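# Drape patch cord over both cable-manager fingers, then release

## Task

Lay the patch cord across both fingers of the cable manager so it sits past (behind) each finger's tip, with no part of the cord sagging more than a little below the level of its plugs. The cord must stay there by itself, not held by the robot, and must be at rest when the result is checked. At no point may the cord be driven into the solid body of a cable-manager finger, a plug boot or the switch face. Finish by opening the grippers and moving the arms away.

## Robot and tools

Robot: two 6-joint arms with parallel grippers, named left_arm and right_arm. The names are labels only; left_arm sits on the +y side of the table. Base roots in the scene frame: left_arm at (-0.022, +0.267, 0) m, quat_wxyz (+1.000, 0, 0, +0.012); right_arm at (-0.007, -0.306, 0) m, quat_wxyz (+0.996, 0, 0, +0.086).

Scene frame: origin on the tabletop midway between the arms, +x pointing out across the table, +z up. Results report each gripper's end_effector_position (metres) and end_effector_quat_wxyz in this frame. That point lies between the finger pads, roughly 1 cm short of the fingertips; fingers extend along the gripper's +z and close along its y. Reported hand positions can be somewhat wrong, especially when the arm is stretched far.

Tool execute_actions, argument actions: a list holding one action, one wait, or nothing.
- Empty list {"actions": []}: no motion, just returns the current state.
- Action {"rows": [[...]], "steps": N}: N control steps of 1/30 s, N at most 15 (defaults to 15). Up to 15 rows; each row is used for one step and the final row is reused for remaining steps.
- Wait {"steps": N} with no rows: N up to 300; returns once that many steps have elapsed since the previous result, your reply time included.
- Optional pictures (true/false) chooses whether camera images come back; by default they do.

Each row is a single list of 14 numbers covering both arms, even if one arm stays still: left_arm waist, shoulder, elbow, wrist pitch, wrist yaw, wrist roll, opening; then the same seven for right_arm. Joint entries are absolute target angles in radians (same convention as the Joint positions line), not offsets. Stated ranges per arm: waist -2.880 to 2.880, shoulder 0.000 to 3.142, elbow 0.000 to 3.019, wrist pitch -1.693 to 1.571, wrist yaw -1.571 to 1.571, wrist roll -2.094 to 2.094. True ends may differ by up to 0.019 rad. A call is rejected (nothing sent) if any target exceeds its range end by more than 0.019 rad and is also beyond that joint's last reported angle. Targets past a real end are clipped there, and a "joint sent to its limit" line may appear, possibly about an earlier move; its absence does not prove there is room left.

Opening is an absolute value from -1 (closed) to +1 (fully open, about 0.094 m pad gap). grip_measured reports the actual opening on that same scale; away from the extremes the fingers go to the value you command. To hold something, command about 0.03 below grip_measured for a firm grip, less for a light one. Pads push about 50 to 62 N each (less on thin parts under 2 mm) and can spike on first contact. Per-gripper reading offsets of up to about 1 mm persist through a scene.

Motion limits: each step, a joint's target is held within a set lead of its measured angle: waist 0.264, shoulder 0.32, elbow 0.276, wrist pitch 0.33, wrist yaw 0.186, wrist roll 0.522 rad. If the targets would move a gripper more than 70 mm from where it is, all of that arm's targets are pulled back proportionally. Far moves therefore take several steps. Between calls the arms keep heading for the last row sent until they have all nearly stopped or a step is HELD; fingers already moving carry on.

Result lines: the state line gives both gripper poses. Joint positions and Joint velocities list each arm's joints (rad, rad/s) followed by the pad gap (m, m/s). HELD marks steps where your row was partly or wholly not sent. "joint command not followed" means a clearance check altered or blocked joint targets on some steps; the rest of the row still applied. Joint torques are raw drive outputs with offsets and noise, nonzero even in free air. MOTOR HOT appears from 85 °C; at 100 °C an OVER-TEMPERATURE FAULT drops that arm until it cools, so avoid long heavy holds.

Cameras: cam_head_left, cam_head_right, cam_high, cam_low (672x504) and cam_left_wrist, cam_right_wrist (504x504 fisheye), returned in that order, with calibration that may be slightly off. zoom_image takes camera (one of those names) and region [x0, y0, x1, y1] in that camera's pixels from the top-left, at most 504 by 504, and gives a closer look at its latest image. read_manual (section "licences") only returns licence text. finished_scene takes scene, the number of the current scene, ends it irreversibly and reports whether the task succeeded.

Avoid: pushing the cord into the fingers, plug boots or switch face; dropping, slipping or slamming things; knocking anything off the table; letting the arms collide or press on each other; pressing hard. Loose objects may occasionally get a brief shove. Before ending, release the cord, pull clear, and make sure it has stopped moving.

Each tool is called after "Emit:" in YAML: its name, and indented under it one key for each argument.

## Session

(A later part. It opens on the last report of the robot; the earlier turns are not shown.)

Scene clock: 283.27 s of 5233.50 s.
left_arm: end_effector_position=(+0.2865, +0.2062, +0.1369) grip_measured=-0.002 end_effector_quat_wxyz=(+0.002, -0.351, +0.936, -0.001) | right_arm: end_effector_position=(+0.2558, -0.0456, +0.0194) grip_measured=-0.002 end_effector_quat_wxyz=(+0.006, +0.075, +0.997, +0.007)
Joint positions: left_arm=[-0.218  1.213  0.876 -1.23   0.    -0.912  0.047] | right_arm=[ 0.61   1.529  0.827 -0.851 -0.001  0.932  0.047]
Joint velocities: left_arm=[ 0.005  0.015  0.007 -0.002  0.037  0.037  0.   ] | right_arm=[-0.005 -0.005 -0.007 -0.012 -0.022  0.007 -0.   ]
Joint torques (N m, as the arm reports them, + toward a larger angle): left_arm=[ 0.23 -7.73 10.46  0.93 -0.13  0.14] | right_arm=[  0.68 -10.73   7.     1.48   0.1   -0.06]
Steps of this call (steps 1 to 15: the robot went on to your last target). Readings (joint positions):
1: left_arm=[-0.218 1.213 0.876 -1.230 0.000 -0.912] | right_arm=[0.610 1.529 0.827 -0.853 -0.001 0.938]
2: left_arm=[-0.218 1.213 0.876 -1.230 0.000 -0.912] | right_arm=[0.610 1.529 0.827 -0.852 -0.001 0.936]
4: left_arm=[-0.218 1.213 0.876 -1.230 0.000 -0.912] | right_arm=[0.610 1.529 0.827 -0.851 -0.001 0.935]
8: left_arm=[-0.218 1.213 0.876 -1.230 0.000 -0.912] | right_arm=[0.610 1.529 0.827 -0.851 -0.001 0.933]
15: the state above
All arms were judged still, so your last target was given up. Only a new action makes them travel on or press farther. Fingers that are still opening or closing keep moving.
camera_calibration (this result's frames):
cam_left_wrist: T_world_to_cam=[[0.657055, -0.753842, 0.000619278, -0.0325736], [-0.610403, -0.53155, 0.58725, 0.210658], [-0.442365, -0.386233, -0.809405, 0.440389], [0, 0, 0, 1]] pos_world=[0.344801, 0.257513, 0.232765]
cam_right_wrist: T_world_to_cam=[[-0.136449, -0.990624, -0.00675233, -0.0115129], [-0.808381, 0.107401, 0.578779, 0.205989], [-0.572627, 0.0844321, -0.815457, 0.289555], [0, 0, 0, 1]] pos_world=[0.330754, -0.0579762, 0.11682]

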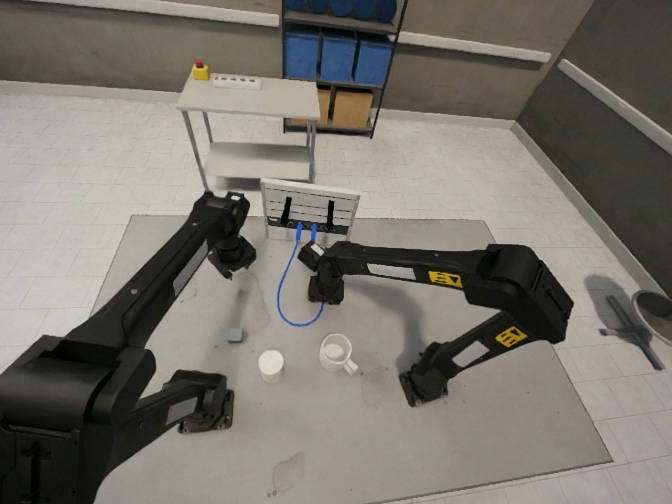

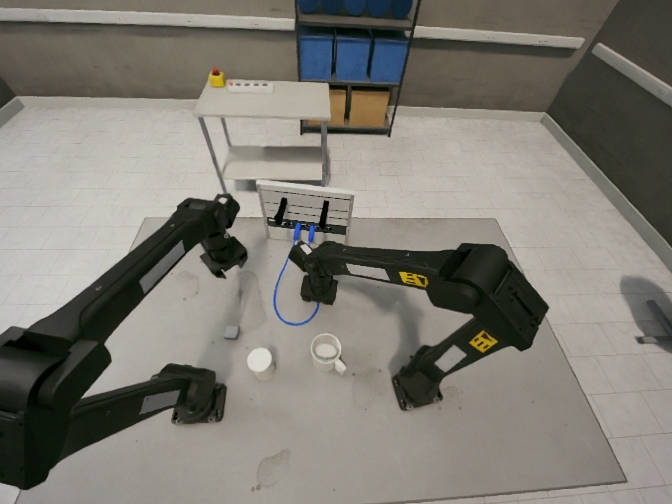

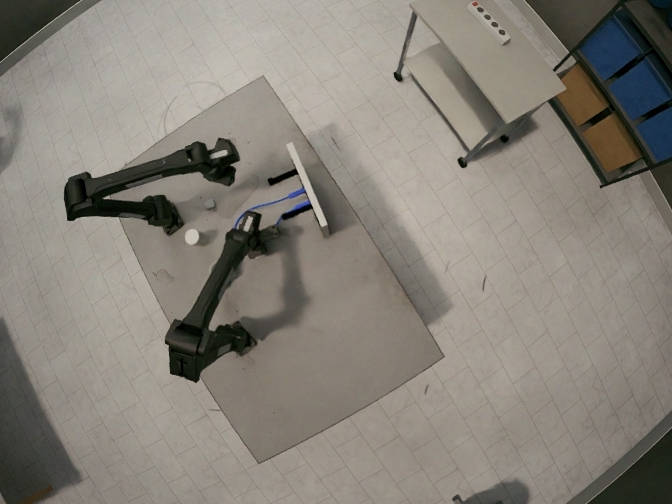

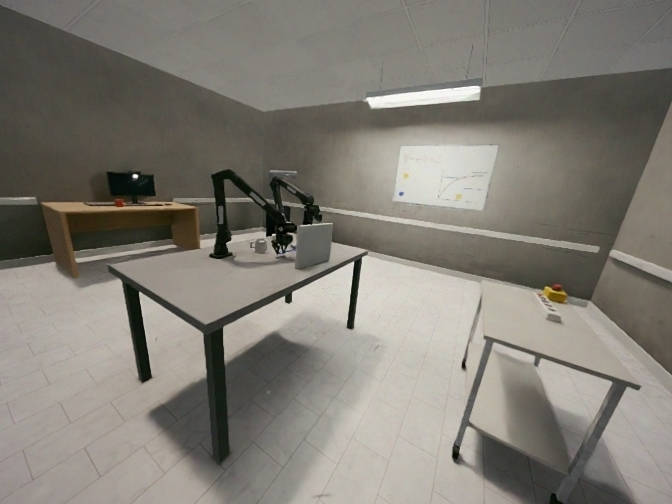

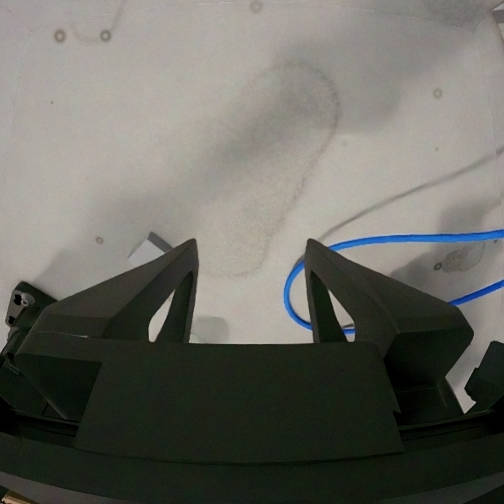

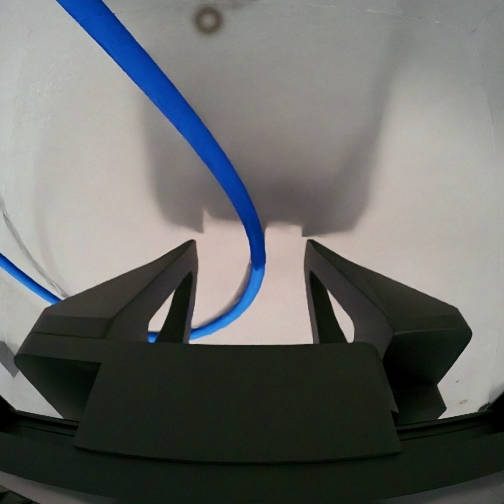

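Emit:
execute_actions:
  actions:
    - {"rows":[[-0.213,1.206,0.9,-1.215,0,-0.9,0,0.608,1.555,0.817,-0.835,0,0.92,0]],"steps":12}
  pictures: false

Emit:
execute_actions:
  actions:
    - {"rows":[[-0.213,1.206,0.9,-1.215,0,-0.9,0,0.608,1.555,0.817,-0.835,0,0.92,-0.94]],"steps":15}
  pictures: false

Emit:
execute_actions:
  actions:
    - {"rows":[[-0.4,1.25,0.8,-1.1,0,-0.8,0,0.575,1.53,0.83,-0.87,0,1.3,-0.94],[-0.4,1.25,0.8,-1.1,0,-0.8,0,0.575,1.53,0.83,-0.87,0,1.3,-0.94],[-0.4,1.25,0.8,-1.1,0,-0.8,0,0.575,1.53,0.83,-0.87,0,1.3,-0.94],[-0.4,1.25,0.8,-1.1,0,-0.8,0,0.575,1.53,0.83,-0.87,0,1.3,-0.94],[-0.4,1.25,0.8,-1.1,0,-0.8,0,0.575,1.53,0.83,-0.87,0,1.3,-0.94],[-0.4,1.25,0.8,-1.1,0,-0.8,0,0.575,1.53,0.83,-0.87,0,1.3,-0.94],[-0.4,1.25,0.8,-1.1,0,-0.8,0,0.575,1.53,0.83,-0.87,0,1.3,-0.94],[-0.4,1.25,0.8,-1.1,0,-0.8,0,0.545,1.51,0.84,-0.88,0,1.72,-0.94]],"steps":15}
  pictures: false

Emit:
execute_actions:
  actions:
    - {"steps":30}

Scene clock: 301.17 s of 5233.50 s.
left_arm: end_effector_position=(+0.2865, +0.2062, +0.1369) grip_measured=-0.002 end_effector_quat_wxyz=(+0.002, -0.351, +0.936, -0.001) | right_arm: end_effector_position=(+0.2548, -0.0465, +0.0152) grip_measured=-0.002 end_effector_quat_wxyz=(+0.002, +0.075, +0.997, +0.003)
Joint positions: left_arm=[-0.218  1.213  0.876 -1.23   0.    -0.912  0.047] | right_arm=[ 0.61   1.541  0.827 -0.851 -0.001  0.931  0.047]
Joint velocities: left_arm=[-0.015 -0.005  0.012 -0.002 -0.081  0.022  0.   ] | right_arm=[-0.015 -0.005 -0.022 -0.007  0.051  0.007 -0.   ]
Joint torques (N m, as the arm reports them, + toward a larger angle): left_arm=[ 0.34 -7.49 10.51  0.93 -0.15  0.11] | right_arm=[  0.39 -11.55   6.72   1.41   0.07  -0.04]
Steps of this call (steps 1 to 90: nothing new was sent; then 14.50 s passed at rest; steps 91 to 102: all 12 steps of this action). Readings (joint positions):
91: left_arm=[-0.218 1.213 0.876 -1.230 0.000 -0.912] | right_arm=[0.610 1.529 0.827 -0.851 -0.001 0.931]
92: left_arm=[-0.218 1.213 0.876 -1.230 0.000 -0.912] | right_arm=[0.610 1.531 0.827 -0.851 -0.001 0.931]
94: left_arm=[-0.218 1.213 0.876 -1.230 0.000 -0.912] | right_arm=[0.610 1.535 0.827 -0.851 -0.001 0.931]
98: left_arm=[-0.218 1.213 0.876 -1.230 0.000 -0.912] | right_arm=[0.610 1.541 0.827 -0.851 -0.001 0.931]
102: the state above

Scene clock: 301.67 s of 5233.50 s.
left_arm: end_effector_position=(+0.2865, +0.2062, +0.1369) grip_measured=-0.002 end_effector_quat_wxyz=(+0.002, -0.351, +0.936, -0.001) | right_arm: end_effector_position=(+0.2548, -0.0465, +0.0152) grip_measured=-0.915 end_effector_quat_wxyz=(+0.002, +0.075, +0.997, +0.003)
Joint positions: left_arm=[-0.218  1.213  0.876 -1.23   0.    -0.912  0.047] | right_arm=[ 0.61   1.541  0.827 -0.851 -0.001  0.931  0.004]
Joint velocities: left_arm=[-0.015 -0.005  0.002 -0.002  0.081  0.037  0.001] | right_arm=[-0.005 -0.015  0.017 -0.027 -0.037 -0.022  0.   ]
Joint torques (N m, as the arm reports them, + toward a larger angle): left_arm=[ 0.19 -7.64 10.5   0.92 -0.13  0.13] | right_arm=[  0.27 -10.39   6.77   1.22   0.04  -0.04]
Steps of this call (steps 1 to 15: all 15 steps of this action). Readings (joint positions):
1: left_arm=[-0.218 1.213 0.876 -1.230 0.000 -0.912] | right_arm=[0.610 1.541 0.827 -0.851 -0.001 0.931]
2: left_arm=[-0.218 1.213 0.876 -1.230 0.000 -0.912] | right_arm=[0.610 1.541 0.827 -0.851 -0.001 0.931]
4: left_arm=[-0.218 1.213 0.876 -1.230 0.000 -0.912] | right_arm=[0.610 1.541 0.827 -0.851 -0.001 0.931]
8: left_arm=[-0.218 1.213 0.876 -1.230 0.000 -0.912] | right_arm=[0.610 1.541 0.827 -0.851 -0.001 0.931]
15: the state above

Scene clock: 302.17 s of 5233.50 s.
left_arm: end_effector_position=(+0.2662, +0.1481, +0.0982) grip_measured=-0.002 end_effector_quat_wxyz=(+0.000, -0.211, +0.977, -0.001) | right_arm: end_effector_position=(+0.2694, -0.0645, +0.0192) grip_measured=-0.915 end_effector_quat_wxyz=(+0.001, +0.436, +0.900, +0.003)
Joint positions: left_arm=[-0.414  1.253  0.799 -1.115  0.001 -0.815  0.047] | right_arm=[ 0.547  1.529  0.827 -0.862 -0.001  1.622  0.004]
Joint velocities: left_arm=[-0.005 -0.015  0.012  0.002  0.037  0.037  0.   ] | right_arm=[-0.005 -0.044  0.012  0.012  0.022  0.549 -0.001]
Joint torques (N m, as the arm reports them, + toward a larger angle): left_arm=[ 0.52 -7.07  8.3   0.85 -0.18  0.09] | right_arm=[ -0.45 -12.16   8.47   0.12   0.06   0.18]
Steps of this call (steps 1 to 15: all 15 steps of this action). Readings (joint positions):
1: left_arm=[-0.232 1.214 0.865 -1.204 -0.006 -0.896] | right_arm=[0.608 1.541 0.827 -0.851 -0.001 0.991]
2: left_arm=[-0.264 1.214 0.849 -1.166 -0.007 -0.880] | right_arm=[0.603 1.541 0.827 -0.852 -0.001 1.051]
4: left_arm=[-0.349 1.229 0.821 -1.128 -0.003 -0.855] | right_arm=[0.590 1.541 0.827 -0.854 -0.001 1.137]
8: left_arm=[-0.418 1.253 0.799 -1.118 0.001 -0.828] | right_arm=[0.574 1.541 0.827 -0.856 -0.001 1.297]
15: the state above

Scene clock: 303.17 s of 5233.50 s.
left_arm: end_effector_position=(+0.2662, +0.1481, +0.0982) grip_measured=-0.002 end_effector_quat_wxyz=(+0.000, -0.210, +0.978, -0.001) | right_arm: end_effector_position=(+0.2694, -0.0645, +0.0195) grip_measured=-0.915 end_effector_quat_wxyz=(+0.001, +0.473, +0.881, +0.004)
Joint positions: left_arm=[-0.414  1.253  0.799 -1.115  0.001 -0.812  0.047] | right_arm=[ 0.547  1.528  0.827 -0.862 -0.001  1.705  0.004]
Joint velocities: left_arm=[-0.005 -0.005 -0.007  0.002 -0.007  0.007  0.   ] | right_arm=[-0.005 -0.015  0.002 -0.017 -0.051  0.139  0.001]
Joint torques (N m, as the arm reports them, + toward a larger angle): left_arm=[ 0.99 -7.33  8.24  0.93 -0.19  0.11] | right_arm=[ -0.05 -12.4    8.75  -0.1    0.14   0.18]
Steps of this call (steps 1 to 30: the robot went on to your last target). Readings (joint positions):
1: left_arm=[-0.414 1.253 0.799 -1.115 0.001 -0.815] | right_arm=[0.547 1.528 0.827 -0.862 -0.001 1.639]
2: left_arm=[-0.414 1.253 0.799 -1.115 0.001 -0.814] | right_arm=[0.547 1.528 0.827 -0.862 -0.001 1.653]
4: left_arm=[-0.414 1.253 0.799 -1.115 0.001 -0.813] | right_arm=[0.547 1.528 0.827 -0.862 -0.001 1.672]
8: left_arm=[-0.414 1.253 0.799 -1.115 0.001 -0.812] | right_arm=[0.547 1.528 0.827 -0.862 -0.001 1.692]
30: the state above
All arms were judged still, so your last target was given up. Only a new action makes them travel on or press farther. Fingers that are still opening or closing keep moving.
camera_calibration (this result's frames):
cam_left_wrist: T_world_to_cam=[[0.40891, -0.912575, -0.000197573, 0.0266105], [-0.73761, -0.330639, 0.588735, 0.194092], [-0.53733, -0.240594, -0.808326, 0.381274], [0, 0, 0, 1]] pos_world=[0.337153, 0.180191, 0.19393]
cam_right_wrist: T_world_to_cam=[[-0.826824, -0.562459, 0.00133276, 0.185102], [-0.453848, 0.668559, 0.58911, 0.159455], [-0.332242, 0.486486, -0.808051, 0.260059], [0, 0, 0, 1]] pos_world=[0.311818, -0.129008, 0.115957]

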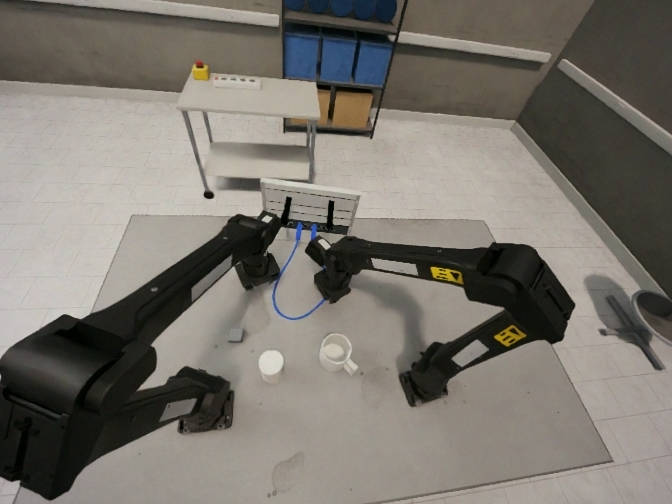

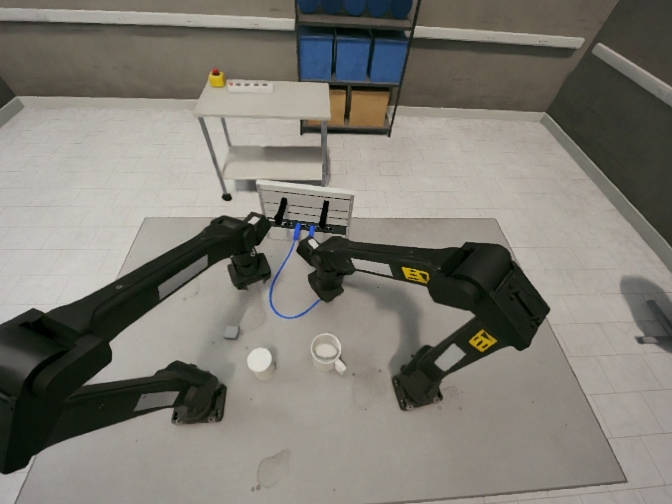

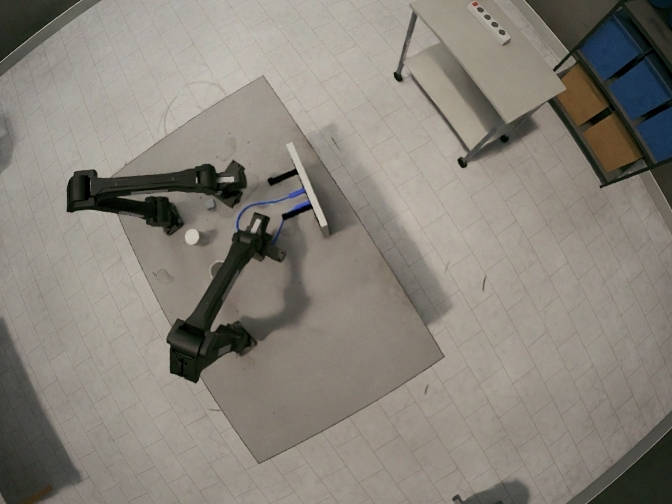

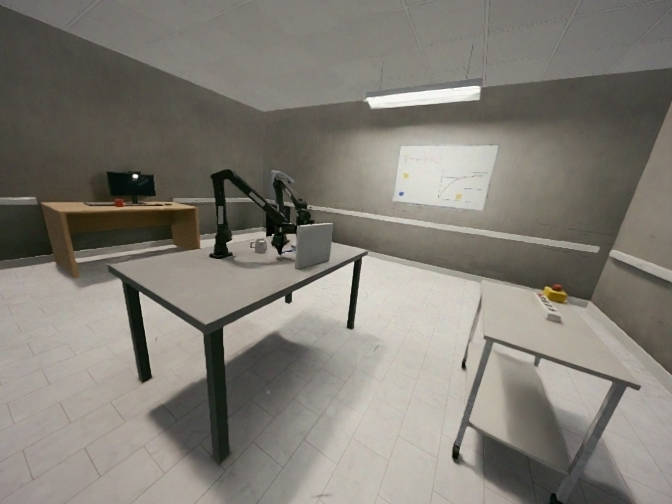

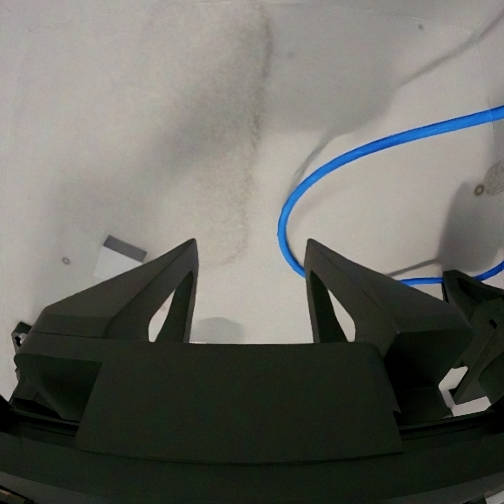

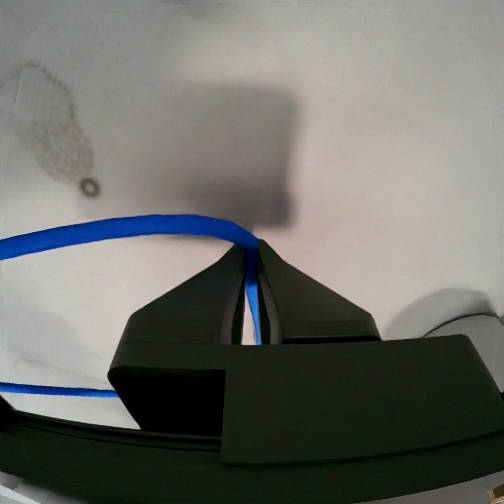

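Emit:
execute_actions:
  actions:
    - {"rows":[[-0.54,1.372,0.70,-0.875,0,-0.92,0,0.545,1.51,0.84,-0.88,0,1.72,-0.94]],"steps":15}
  pictures: false

Emit:
execute_actions:
  actions:
    - {"steps":10}

Scene clock: 319.70 s of 5233.50 s.
left_arm: end_effector_position=(+0.2467, +0.1121, +0.0270) grip_measured=-0.002 end_effector_quat_wxyz=(-0.003, -0.190, +0.982, +0.002) | right_arm: end_effector_position=(+0.2694, -0.0645, +0.0195) grip_measured=-0.915 end_effector_quat_wxyz=(+0.001, +0.474, +0.881, +0.004)
Joint positions: left_arm=[-0.546  1.38   0.692 -0.89   0.    -0.904  0.047] | right_arm=[ 0.547  1.528  0.827 -0.862 -0.001  1.706  0.004]
Joint velocities: left_arm=[-0.015 -0.024 -0.012  0.012 -0.037  0.037 -0.   ] | right_arm=[-0.024 -0.015  0.007  0.007  0.037 -0.037  0.   ]
Joint torques (N m, as the arm reports them, + toward a larger angle): left_arm=[-0.5  -8.38  7.74  0.74 -0.17 -0.08] | right_arm=[  0.95 -12.25   8.57  -0.05   0.07   0.18]
Steps of this call (steps 1 to 90: nothing new was sent; then 13.03 s passed at rest; steps 91 to 105: all 15 steps of this action). Readings (joint positions):
91: left_arm=[-0.422 1.258 0.786 -1.073 -0.002 -0.827] | right_arm=[0.547 1.528 0.827 -0.862 -0.001 1.706]
92: left_arm=[-0.442 1.270 0.767 -1.004 -0.003 -0.843] | right_arm=[0.547 1.528 0.827 -0.862 -0.001 1.706]
94: left_arm=[-0.496 1.321 0.733 -0.923 -0.002 -0.866] | right_arm=[0.547 1.528 0.827 -0.862 -0.001 1.706]
98: left_arm=[-0.546 1.391 0.696 -0.896 0.000 -0.890] | right_arm=[0.547 1.528 0.827 -0.862 -0.001 1.706]
105: the state above

Scene clock: 320.03 s of 5233.50 s.
left_arm: end_effector_position=(+0.2468, +0.1121, +0.0274) grip_measured=-0.002 end_effector_quat_wxyz=(-0.002, -0.192, +0.981, +0.002) | right_arm: end_effector_position=(+0.2694, -0.0645, +0.0195) grip_measured=-0.915 end_effector_quat_wxyz=(+0.001, +0.474, +0.881, +0.004)
Joint positions: left_arm=[-0.546  1.378  0.692 -0.89   0.    -0.908  0.047] | right_arm=[ 0.547  1.528  0.827 -0.862 -0.001  1.706  0.004]
Joint velocities: left_arm=[-0.005  0.005 -0.002 -0.012  0.007  0.022 -0.   ] | right_arm=[ 0.005 -0.005 -0.007  0.002 -0.022 -0.022 -0.001]
Joint torques (N m, as the arm reports them, + toward a larger angle): left_arm=[ 0.39 -8.08  7.73  0.95 -0.14 -0.1 ] | right_arm=[ -0.01 -13.12   8.84   0.06   0.07   0.2 ]
Steps of this call (steps 1 to 10: the robot went on to your last target). Readings (joint positions):
1: left_arm=[-0.546 1.379 0.692 -0.890 0.000 -0.905] | right_arm=[0.547 1.528 0.827 -0.862 -0.001 1.706]
2: left_arm=[-0.546 1.378 0.692 -0.890 0.000 -0.905] | right_arm=[0.547 1.528 0.827 -0.862 -0.001 1.706]
4: left_arm=[-0.546 1.378 0.692 -0.890 0.000 -0.907] | right_arm=[0.547 1.528 0.827 -0.862 -0.001 1.706]
8: left_arm=[-0.546 1.378 0.692 -0.890 0.000 -0.907] | right_arm=[0.547 1.528 0.827 -0.862 -0.001 1.706]
10: the state above
camera_calibration (this result's frames):
cam_left_wrist: T_world_to_cam=[[0.375202, -0.92692, -0.00659917, 0.0117052], [-0.745729, -0.306072, 0.591784, 0.208702], [-0.550556, -0.217117, -0.806069, 0.305506], [0, 0, 0, 1]] pos_world=[0.319441, 0.141058, 0.12283]
cam_right_wrist: T_world_to_cam=[[-0.827038, -0.562144, 0.00133344, 0.18518], [-0.453591, 0.668731, 0.589113, 0.159397], [-0.332058, 0.486614, -0.80805, 0.260017], [0, 0, 0, 1]] pos_world=[0.311793, -0.129024, 0.115957]

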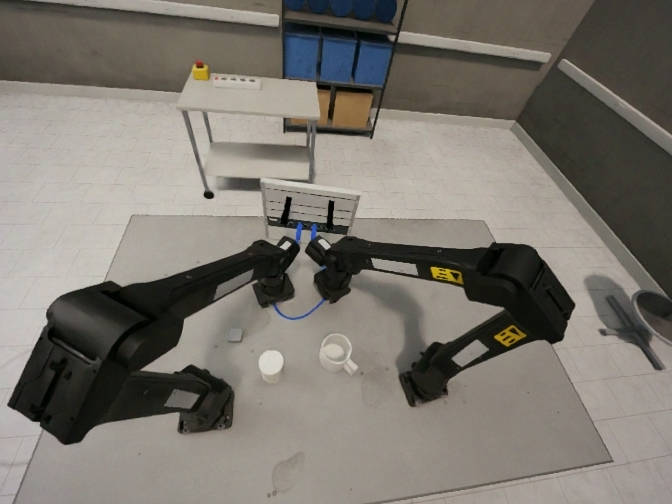

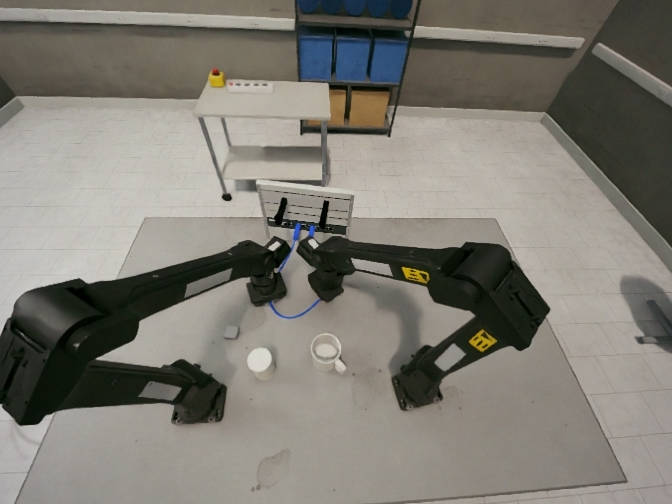

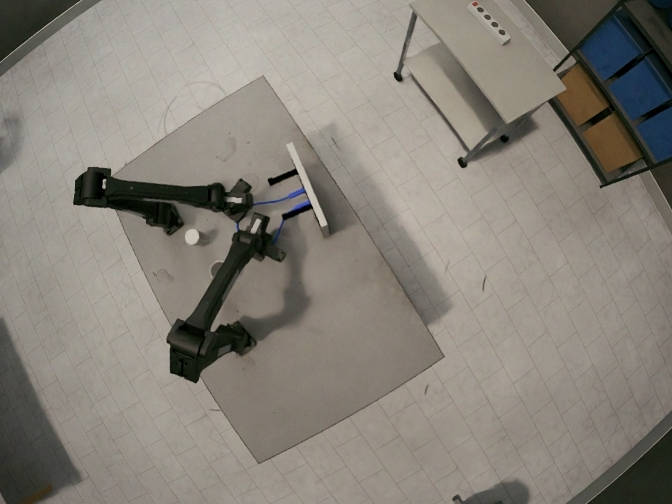

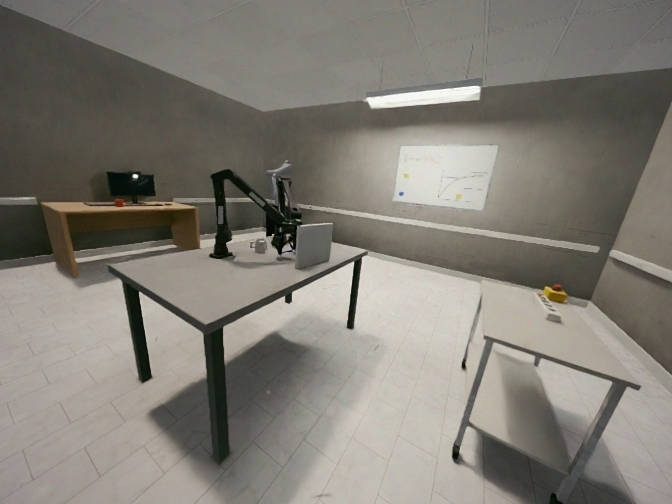

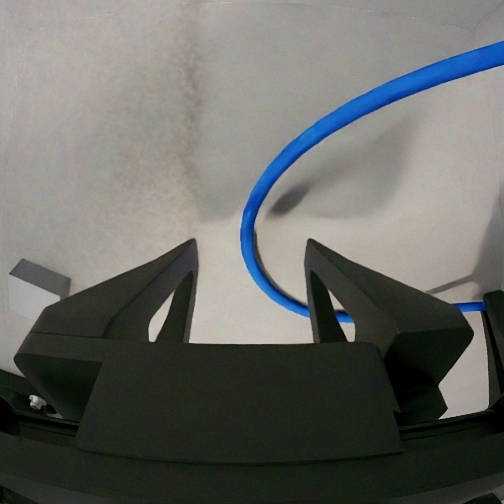

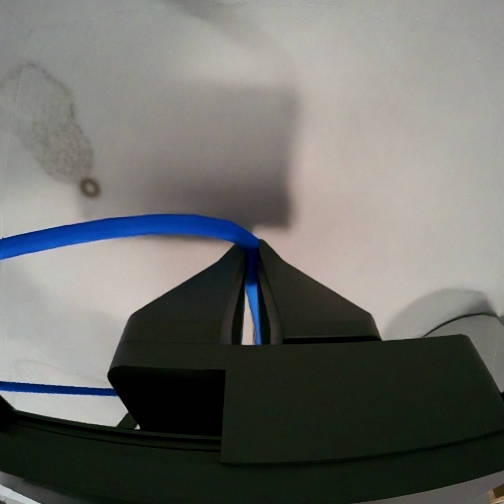

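Descend, close, then replay the lift.

Emit:
execute_actions:
  actions:
    - {"rows":[[-0.54,1.416,0.662,-0.812,0,-0.92,0,0.545,1.51,0.84,-0.88,0,1.72,-0.94]],"steps":15}
  pictures: false

Emit:
execute_actions:
  actions:
    - {"rows":[[-0.54,1.416,0.662,-0.812,0,-0.92,-0.94,0.545,1.51,0.84,-0.88,0,1.72,-0.94]],"steps":15}
  pictures: false

Emit:
execute_actions:
  actions:
    - {"rows":[[-0.50,1.40,0.79,-0.93,0,-0.95,-0.94,0.55,1.49,0.92,-0.96,0,1.80,-0.94],[-0.50,1.40,0.79,-0.93,0,-0.95,-0.94,0.55,1.49,0.92,-0.96,0,1.80,-0.94],[-0.50,1.40,0.79,-0.93,0,-0.95,-0.94,0.55,1.49,0.92,-0.96,0,1.80,-0.94],[-0.50,1.40,0.79,-0.93,0,-0.95,-0.94,0.55,1.49,0.92,-0.96,0,1.80,-0.94],[-0.50,1.40,0.79,-0.93,0,-0.95,-0.94,0.55,1.49,0.92,-0.96,0,1.80,-0.94],[-0.50,1.40,0.79,-0.93,0,-0.95,-0.94,0.55,1.49,0.92,-0.96,0,1.80,-0.94],[-0.50,1.40,0.79,-0.93,0,-0.95,-0.94,0.55,1.49,0.92,-0.96,0,1.80,-0.94],[-0.445,1.395,0.885,-1.036,0,-0.98,-0.94,0.54,1.455,0.966,-1.039,0,1.85,-0.94]],"steps":15}
  pictures: false

Emit:
execute_actions:
  actions:
    - {"rows":[[-0.415,1.451,1.033,-1.128,0,-1.09,-0.94,0.48,1.48,1.08,-1.13,0,1.85,-0.94]],"steps":10}
  pictures: false

Emit:
execute_actions:
  actions:
    - {"rows":[[-0.405,1.47,1.135,-1.21,0,-1.2,-0.94,0.45,1.492,1.17,-1.21,0,1.86,-0.94],[-0.405,1.47,1.135,-1.21,0,-1.2,-0.94,0.45,1.492,1.17,-1.21,0,1.86,-0.94],[-0.405,1.47,1.135,-1.21,0,-1.2,-0.94,0.45,1.492,1.17,-1.21,0,1.86,-0.94],[-0.405,1.47,1.135,-1.21,0,-1.2,-0.94,0.45,1.492,1.17,-1.21,0,1.86,-0.94],[-0.405,1.47,1.135,-1.21,0,-1.2,-0.94,0.45,1.492,1.17,-1.21,0,1.86,-0.94],[-0.405,1.47,1.135,-1.21,0,-1.2,-0.94,0.45,1.492,1.17,-1.21,0,1.86,-0.94],[-0.405,1.47,1.135,-1.21,0,-1.2,-0.94,0.45,1.492,1.17,-1.21,0,1.86,-0.94],[-0.388,1.488,1.235,-1.295,0,-1.32,-0.94,0.418,1.495,1.255,-1.296,0,1.86,-0.94]],"steps":15}
  pictures: false

Emit:
execute_actions:
  actions:
    - {"rows":[[-0.372,1.51,1.372,-1.41,0,-1.41,-0.94,0.385,1.505,1.38,-1.41,0,1.88,-0.94],[-0.372,1.51,1.372,-1.41,0,-1.41,-0.94,0.385,1.505,1.38,-1.41,0,1.88,-0.94],[-0.372,1.51,1.372,-1.41,0,-1.41,-0.94,0.385,1.505,1.38,-1.41,0,1.88,-0.94],[-0.372,1.51,1.372,-1.41,0,-1.41,-0.94,0.385,1.505,1.38,-1.41,0,1.88,-0.94],[-0.372,1.51,1.372,-1.41,0,-1.41,-0.94,0.385,1.505,1.38,-1.41,0,1.88,-0.94],[-0.372,1.51,1.372,-1.41,0,-1.41,-0.94,0.385,1.505,1.38,-1.41,0,1.88,-0.94],[-0.372,1.51,1.372,-1.41,0,-1.41,-0.94,0.385,1.505,1.38,-1.41,0,1.88,-0.94],[-0.365,1.52,1.47,-1.495,0,-1.54,-0.94,0.37,1.512,1.475,-1.495,0,1.97,-0.94]],"steps":15}
  pictures: false

Emit:
execute_actions:
  actions:
    - {"rows":[[-0.36,1.53,1.566,-1.582,0,-1.70,-0.94,0.356,1.52,1.575,-1.585,0,2.07,-0.94]],"steps":15}

Emit:
zoom_image:
  camera: "cam_head_left"
  region: [240, 160, 380, 265]

Scene clock: 344.77 s of 5233.50 s.
left_arm: end_effector_position=(+0.2452, +0.1130, +0.0099) grip_measured=-0.002 end_effector_quat_wxyz=(-0.001, -0.192, +0.981, +0.001) | right_arm: end_effector_position=(+0.2694, -0.0645, +0.0195) grip_measured=-0.915 end_effector_quat_wxyz=(+0.001, +0.474, +0.881, +0.004)
Joint positions: left_arm=[-0.546  1.412  0.665 -0.827  0.    -0.908  0.047] | right_arm=[ 0.547  1.528  0.827 -0.862 -0.001  1.706  0.004]
Joint velocities: left_arm=[ 0.005  0.005 -0.007 -0.002 -0.007  0.081 -0.001] | right_arm=[-0.015  0.005  0.012 -0.022  0.022 -0.051  0.001]
Joint torques (N m, as the arm reports them, + toward a larger angle): left_arm=[ 0.62 -7.5   6.52  0.99 -0.13 -0.07] | right_arm=[ -0.13 -11.85   8.87  -0.33   0.04   0.21]
Steps of this call (steps 1 to 15: the robot went on to your last target; steps 16 to 90: nothing new was sent; then 21.23 s passed at rest; steps 91 to 105: all 15 steps of this action). Readings (joint positions):
91: left_arm=[-0.546 1.380 0.688 -0.876 0.000 -0.908] | right_arm=[0.547 1.528 0.827 -0.862 -0.001 1.706]
92: left_arm=[-0.546 1.384 0.683 -0.856 0.000 -0.908] | right_arm=[0.547 1.528 0.827 -0.862 -0.001 1.706]
94: left_arm=[-0.546 1.396 0.674 -0.835 0.000 -0.908] | right_arm=[0.547 1.528 0.827 -0.862 -0.001 1.706]
98: left_arm=[-0.546 1.412 0.665 -0.829 0.000 -0.908] | right_arm=[0.547 1.528 0.827 -0.862 -0.001 1.706]
105: the state above

Scene clock: 345.27 s of 5233.50 s.
left_arm: end_effector_position=(+0.2452, +0.1130, +0.0099) grip_measured=-0.919 end_effector_quat_wxyz=(-0.001, -0.192, +0.981, +0.001) | right_arm: end_effector_position=(+0.2694, -0.0645, +0.0195) grip_measured=-0.915 end_effector_quat_wxyz=(+0.001, +0.474, +0.881, +0.004)
Joint positions: left_arm=[-0.546  1.412  0.665 -0.827  0.    -0.909  0.004] | right_arm=[ 0.547  1.528  0.827 -0.862 -0.001  1.706  0.004]
Joint velocities: left_arm=[-0.005  0.005  0.012  0.007  0.007 -0.037 -0.   ] | right_arm=[-0.024  0.005 -0.002 -0.032 -0.007 -0.022 -0.001]
Joint torques (N m, as the arm reports them, + toward a larger angle): left_arm=[ 0.22 -7.69  6.76  0.87 -0.14 -0.05] | right_arm=[  0.45 -12.47   8.69  -0.26   0.04   0.18]
Steps of this call (steps 1 to 15: all 15 steps of this action). Readings (joint positions):
1: left_arm=[-0.546 1.412 0.665 -0.827 0.000 -0.909] | right_arm=[0.547 1.528 0.827 -0.862 -0.001 1.706]
2: left_arm=[-0.546 1.412 0.665 -0.827 0.000 -0.909] | right_arm=[0.547 1.528 0.827 -0.862 -0.001 1.706]
4: left_arm=[-0.546 1.412 0.665 -0.827 0.000 -0.909] | right_arm=[0.547 1.528 0.827 -0.862 -0.001 1.706]
8: left_arm=[-0.546 1.412 0.665 -0.827 0.000 -0.909] | right_arm=[0.547 1.528 0.827 -0.862 -0.001 1.706]
15: the state above

Scene clock: 345.77 s of 5233.50 s.
left_arm: end_effector_position=(+0.3043, +0.1202, +0.0767) grip_measured=-0.919 end_effector_quat_wxyz=(+0.010, -0.266, +0.964, -0.009) | right_arm: end_effector_position=(+0.2732, -0.0612, +0.0662) grip_measured=-0.915 end_effector_quat_wxyz=(-0.002, +0.526, +0.851, -0.004)
Joint positions: left_arm=[-0.446  1.393  0.864 -1.016  0.001 -0.961  0.004] | right_arm=[ 0.547  1.467  0.91  -1.022 -0.001  1.826  0.004]
Joint velocities: left_arm=[-0.015 -0.083 -0.002 -0.042  0.022 -0.022 -0.   ] | right_arm=[-0.015 -0.073  0.042 -0.012  0.007  0.11   0.001]
Joint torques (N m, as the arm reports them, + toward a larger angle): left_arm=[-0.34 -8.25  9.58 -0.17 -0.15 -0.09] | right_arm=[ -0.36 -11.64  13.02  -0.05   0.1    0.19]
A step of this action was HELD (marked below), so the robot has no last target. An arm can still carry out its HELD step.
Steps of this call (steps 1 to 15: all 15 steps of this action). Readings (joint positions):
1: left_arm=[-0.546 1.412 0.665 -0.827 0.000 -0.909] | right_arm=[0.547 1.528 0.833 -0.880 -0.001 1.719] HELD
2: left_arm=[-0.546 1.412 0.665 -0.827 0.000 -0.909] | right_arm=[0.547 1.527 0.841 -0.905 -0.001 1.732]
4: left_arm=[-0.543 1.412 0.674 -0.849 0.000 -0.915] | right_arm=[0.547 1.520 0.856 -0.930 -0.001 1.751]
8: left_arm=[-0.513 1.411 0.745 -0.933 0.001 -0.933] | right_arm=[0.547 1.504 0.875 -0.958 -0.001 1.780]
15: the state above
joint command not followed: on one or more control steps a check withheld the commanded joint targets of the left arm, and it was not sent them on those steps.
cause: the commanded joint targets would bring a part of the robot too close to another arm (this arm's wrist (the part past joint 4) and the other arm's wrist (the part past joint 4)); next, command targets that bring no part of the robot closer to that arm.

Scene clock: 346.10 s of 5233.50 s.
left_arm: end_effector_position=(+0.3374, +0.1144, +0.1048) grip_measured=-0.919 end_effector_quat_wxyz=(+0.005, -0.326, +0.945, -0.005) | right_arm: end_effector_position=(+0.3156, -0.0630, +0.1059) grip_measured=-0.915 end_effector_quat_wxyz=(+0.003, +0.560, +0.828, +0.010)
Joint positions: left_arm=[-0.425  1.446  1.002 -1.114  0.001 -1.066  0.004] | right_arm=[ 0.474  1.475  1.036 -1.112 -0.001  1.836  0.004]
Joint velocities: left_arm=[-0.005  0.005  0.002 -0.085 -0.051 -0.066  0.001] | right_arm=[ 0.005 -0.015 -0.002 -0.066  0.066 -0.051 -0.001]
Joint torques (N m, as the arm reports them, + toward a larger angle): left_arm=[ 0.77 -9.61 10.7   0.18 -0.14 -0.09] | right_arm=[  1.4  -11.03  12.95  -0.02   0.08   0.14]
Steps of this call (steps 1 to 10: all 10 steps of this action). Readings (joint positions):
1: left_arm=[-0.445 1.397 0.878 -1.043 0.001 -0.981] | right_arm=[0.542 1.467 0.922 -1.044 -0.002 1.828]
2: left_arm=[-0.443 1.410 0.904 -1.080 0.001 -1.002] | right_arm=[0.532 1.472 0.942 -1.075 -0.002 1.830]
4: left_arm=[-0.435 1.436 0.959 -1.106 0.001 -1.030] | right_arm=[0.504 1.475 0.985 -1.104 -0.002 1.833]
8: left_arm=[-0.426 1.446 1.002 -1.110 0.001 -1.058] | right_arm=[0.474 1.475 1.035 -1.110 -0.001 1.836]
10: the state above

Scene clock: 346.60 s of 5233.50 s.
left_arm: end_effector_position=(+0.3736, +0.1117, +0.1620) grip_measured=-0.919 end_effector_quat_wxyz=(+0.003, -0.439, +0.898, -0.004) | right_arm: end_effector_position=(+0.3468, -0.0695, +0.1584) grip_measured=-0.915 end_effector_quat_wxyz=(+0.000, +0.588, +0.809, +0.001)
Joint positions: left_arm=[-0.398  1.48   1.199 -1.279  0.001 -1.283  0.004] | right_arm=[ 0.418  1.49   1.2   -1.278 -0.001  1.847  0.004]
Joint velocities: left_arm=[-0.005 -0.005 -0.002 -0.017 -0.095 -0.212 -0.001] | right_arm=[-0.034 -0.005  0.037 -0.007  0.007 -0.022 -0.001]
Joint torques (N m, as the arm reports them, + toward a larger angle): left_arm=[  0.82 -10.37  11.67  -0.28  -0.17  -0.06] | right_arm=[  0.81 -12.53  14.12  -0.01   0.08   0.18]
Steps of this call (steps 1 to 15: all 15 steps of this action). Readings (joint positions):
1: left_arm=[-0.425 1.450 1.012 -1.136 0.001 -1.087] | right_arm=[0.473 1.477 1.043 -1.132 -0.001 1.838]
2: left_arm=[-0.424 1.456 1.030 -1.165 0.001 -1.108] | right_arm=[0.471 1.481 1.055 -1.160 -0.001 1.841]
4: left_arm=[-0.421 1.463 1.066 -1.189 0.001 -1.137] | right_arm=[0.463 1.485 1.080 -1.186 -0.001 1.844]
8: left_arm=[-0.416 1.467 1.111 -1.215 0.001 -1.187] | right_arm=[0.451 1.486 1.120 -1.213 -0.001 1.846]
15: the state above

Scene clock: 347.10 s of 5233.50 s.
left_arm: end_effector_position=(+0.4010, +0.1104, +0.2351) grip_measured=-0.919 end_effector_quat_wxyz=(+0.002, -0.542, +0.840, -0.004) | right_arm: end_effector_position=(+0.3750, -0.0732, +0.2306) grip_measured=-0.915 end_effector_quat_wxyz=(-0.000, +0.641, +0.767, +0.001)
Joint positions: left_arm=[-0.378  1.514  1.432 -1.479  0.001 -1.501  0.004] | right_arm=[ 0.376  1.51   1.416 -1.474 -0.001  1.94   0.004]
Joint velocities: left_arm=[ 0.005 -0.015 -0.007 -0.022 -0.007 -0.081  0.001] | right_arm=[-0.005 -0.005 -0.002 -0.017  0.037  0.11  -0.001]
Joint torques (N m, as the arm reports them, + toward a larger angle): left_arm=[  0.82 -12.47  12.04   0.02  -0.17  -0.05] | right_arm=[  0.15 -13.37  15.27  -0.31   0.11   0.1 ]
Steps of this call (steps 1 to 15: all 15 steps of this action). Readings (joint positions):
1: left_arm=[-0.397 1.484 1.215 -1.308 0.001 -1.303] | right_arm=[0.416 1.493 1.214 -1.305 -0.001 1.851]
2: left_arm=[-0.395 1.495 1.242 -1.349 0.001 -1.323] | right_arm=[0.412 1.499 1.235 -1.345 -0.001 1.855]
4: left_arm=[-0.390 1.508 1.295 -1.383 0.001 -1.350] | right_arm=[0.400 1.505 1.279 -1.380 -0.001 1.860]
8: left_arm=[-0.383 1.507 1.351 -1.413 0.001 -1.400] | right_arm=[0.385 1.506 1.339 -1.410 -0.001 1.879]
15: the state above

Scene clock: 347.60 s of 5233.50 s.
left_arm: end_effector_position=(+0.4051, +0.1102, +0.2631) grip_measured=-0.919 end_effector_quat_wxyz=(-0.002, -0.617, +0.787, +0.002) | right_arm: end_effector_position=(+0.3802, -0.0743, +0.2539) grip_measured=-0.915 end_effector_quat_wxyz=(-0.004, +0.686, +0.727, -0.008)
Joint positions: left_arm=[-0.376  1.53   1.523 -1.569  0.001 -1.68   0.004] | right_arm=[ 0.367  1.53   1.499 -1.558 -0.004  2.051  0.004]
Joint velocities: left_arm=[-0.005 -0.005 -0.002 -0.002  0.037 -0.066  0.   ] | right_arm=[-0.015 -0.015 -0.012  0.022  0.022  0.007 -0.   ]
Joint torques (N m, as the arm reports them, + toward a larger angle): left_arm=[  1.04 -11.93  12.38  -0.24  -0.13  -0.07] | right_arm=[ -1.16 -14.19  16.82  -0.59   0.13   0.19]
Steps of this call (steps 1 to 15: all 15 steps of this action). Readings (joint positions):
1: left_arm=[-0.378 1.517 1.443 -1.501 0.001 -1.533] | right_arm=[0.375 1.513 1.425 -1.495 -0.002 1.960]
2: left_arm=[-0.378 1.525 1.461 -1.531 0.001 -1.564] | right_arm=[0.374 1.520 1.441 -1.525 -0.002 1.979]
4: left_arm=[-0.377 1.530 1.495 -1.556 0.001 -1.609] | right_arm=[0.371 1.528 1.472 -1.548 -0.004 2.007]
8: left_arm=[-0.376 1.529 1.522 -1.566 0.001 -1.655] | right_arm=[0.367 1.530 1.498 -1.556 -0.004 2.036]
15: the state above
camera_calibration (this result's frames):
cam_left_wrist: T_world_to_cam=[[0.970648, -0.240383, -0.00759892, -0.364451], [-0.189913, -0.785474, 0.589037, 0.0150324], [-0.147563, -0.570304, -0.808071, 0.458441], [0, 0, 0, 1]] pos_world=[0.424257, 0.185651, 0.358829]
cam_right_wrist: T_world_to_cam=[[-0.997108, -0.0710821, 0.0268838, 0.365572], [-0.0420841, 0.811022, 0.5835, -0.0663612], [-0.0632798, 0.580681, -0.811668, 0.396729], [0, 0, 0, 1]] pos_world=[0.386827, -0.150567, 0.350906]

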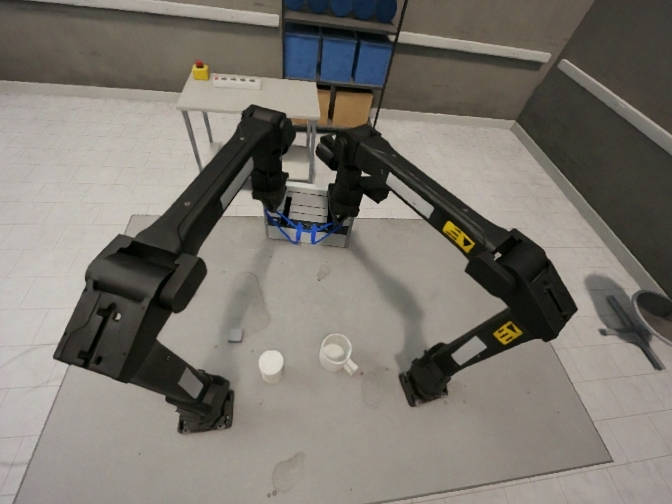

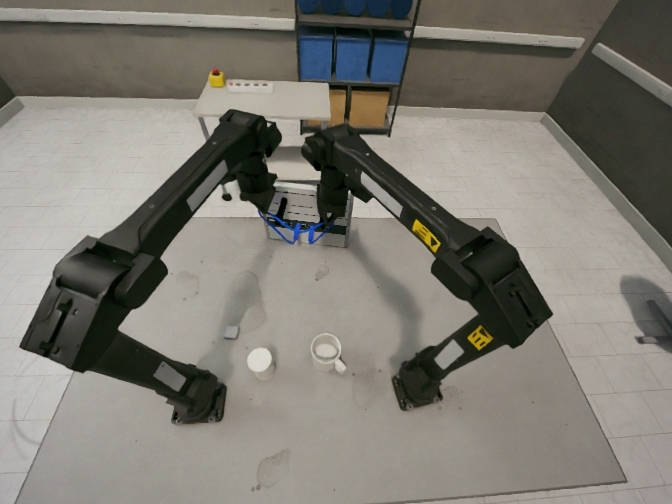

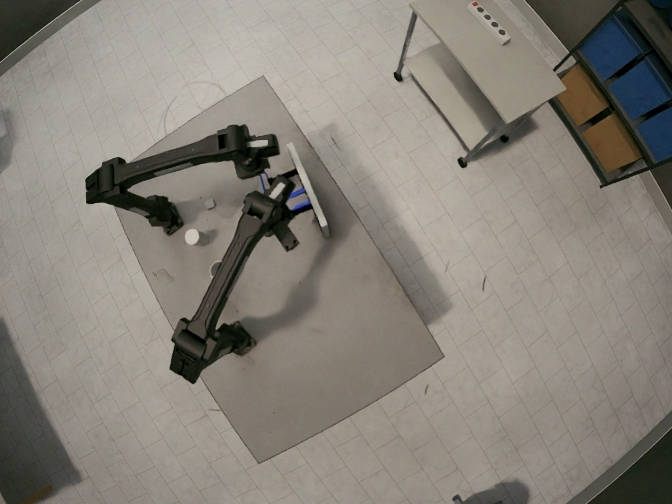

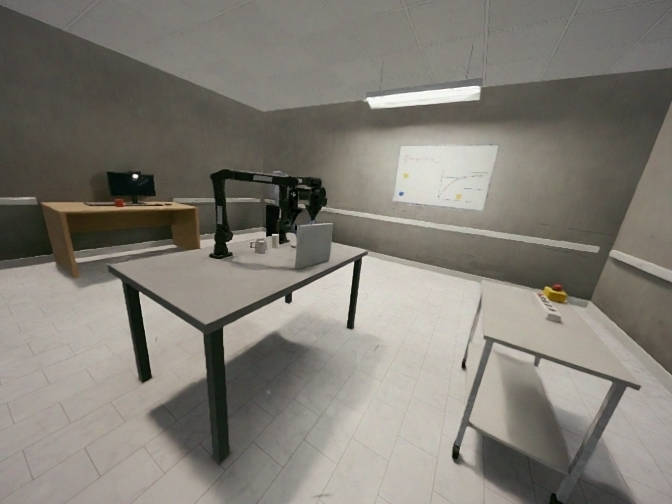

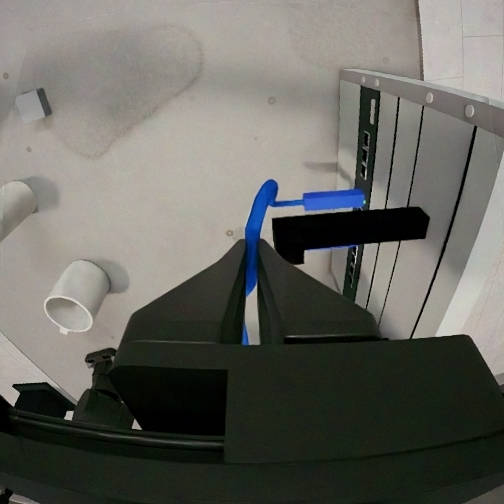

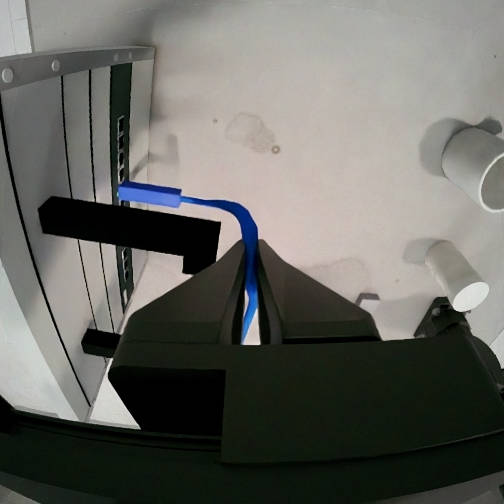

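Region (240, 160, 380, 265) of cam_head_left's 672x504 image, scaled by 3.600, with more detail than that image has; it fills the top 378 rows of this view, and the rest is white.

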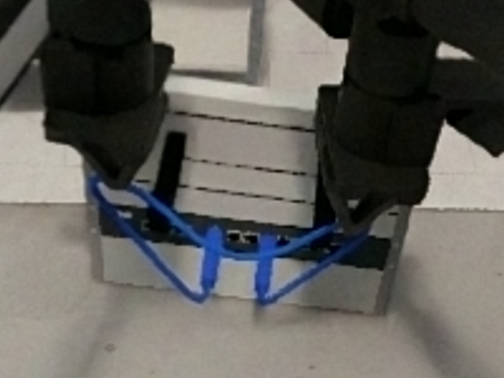

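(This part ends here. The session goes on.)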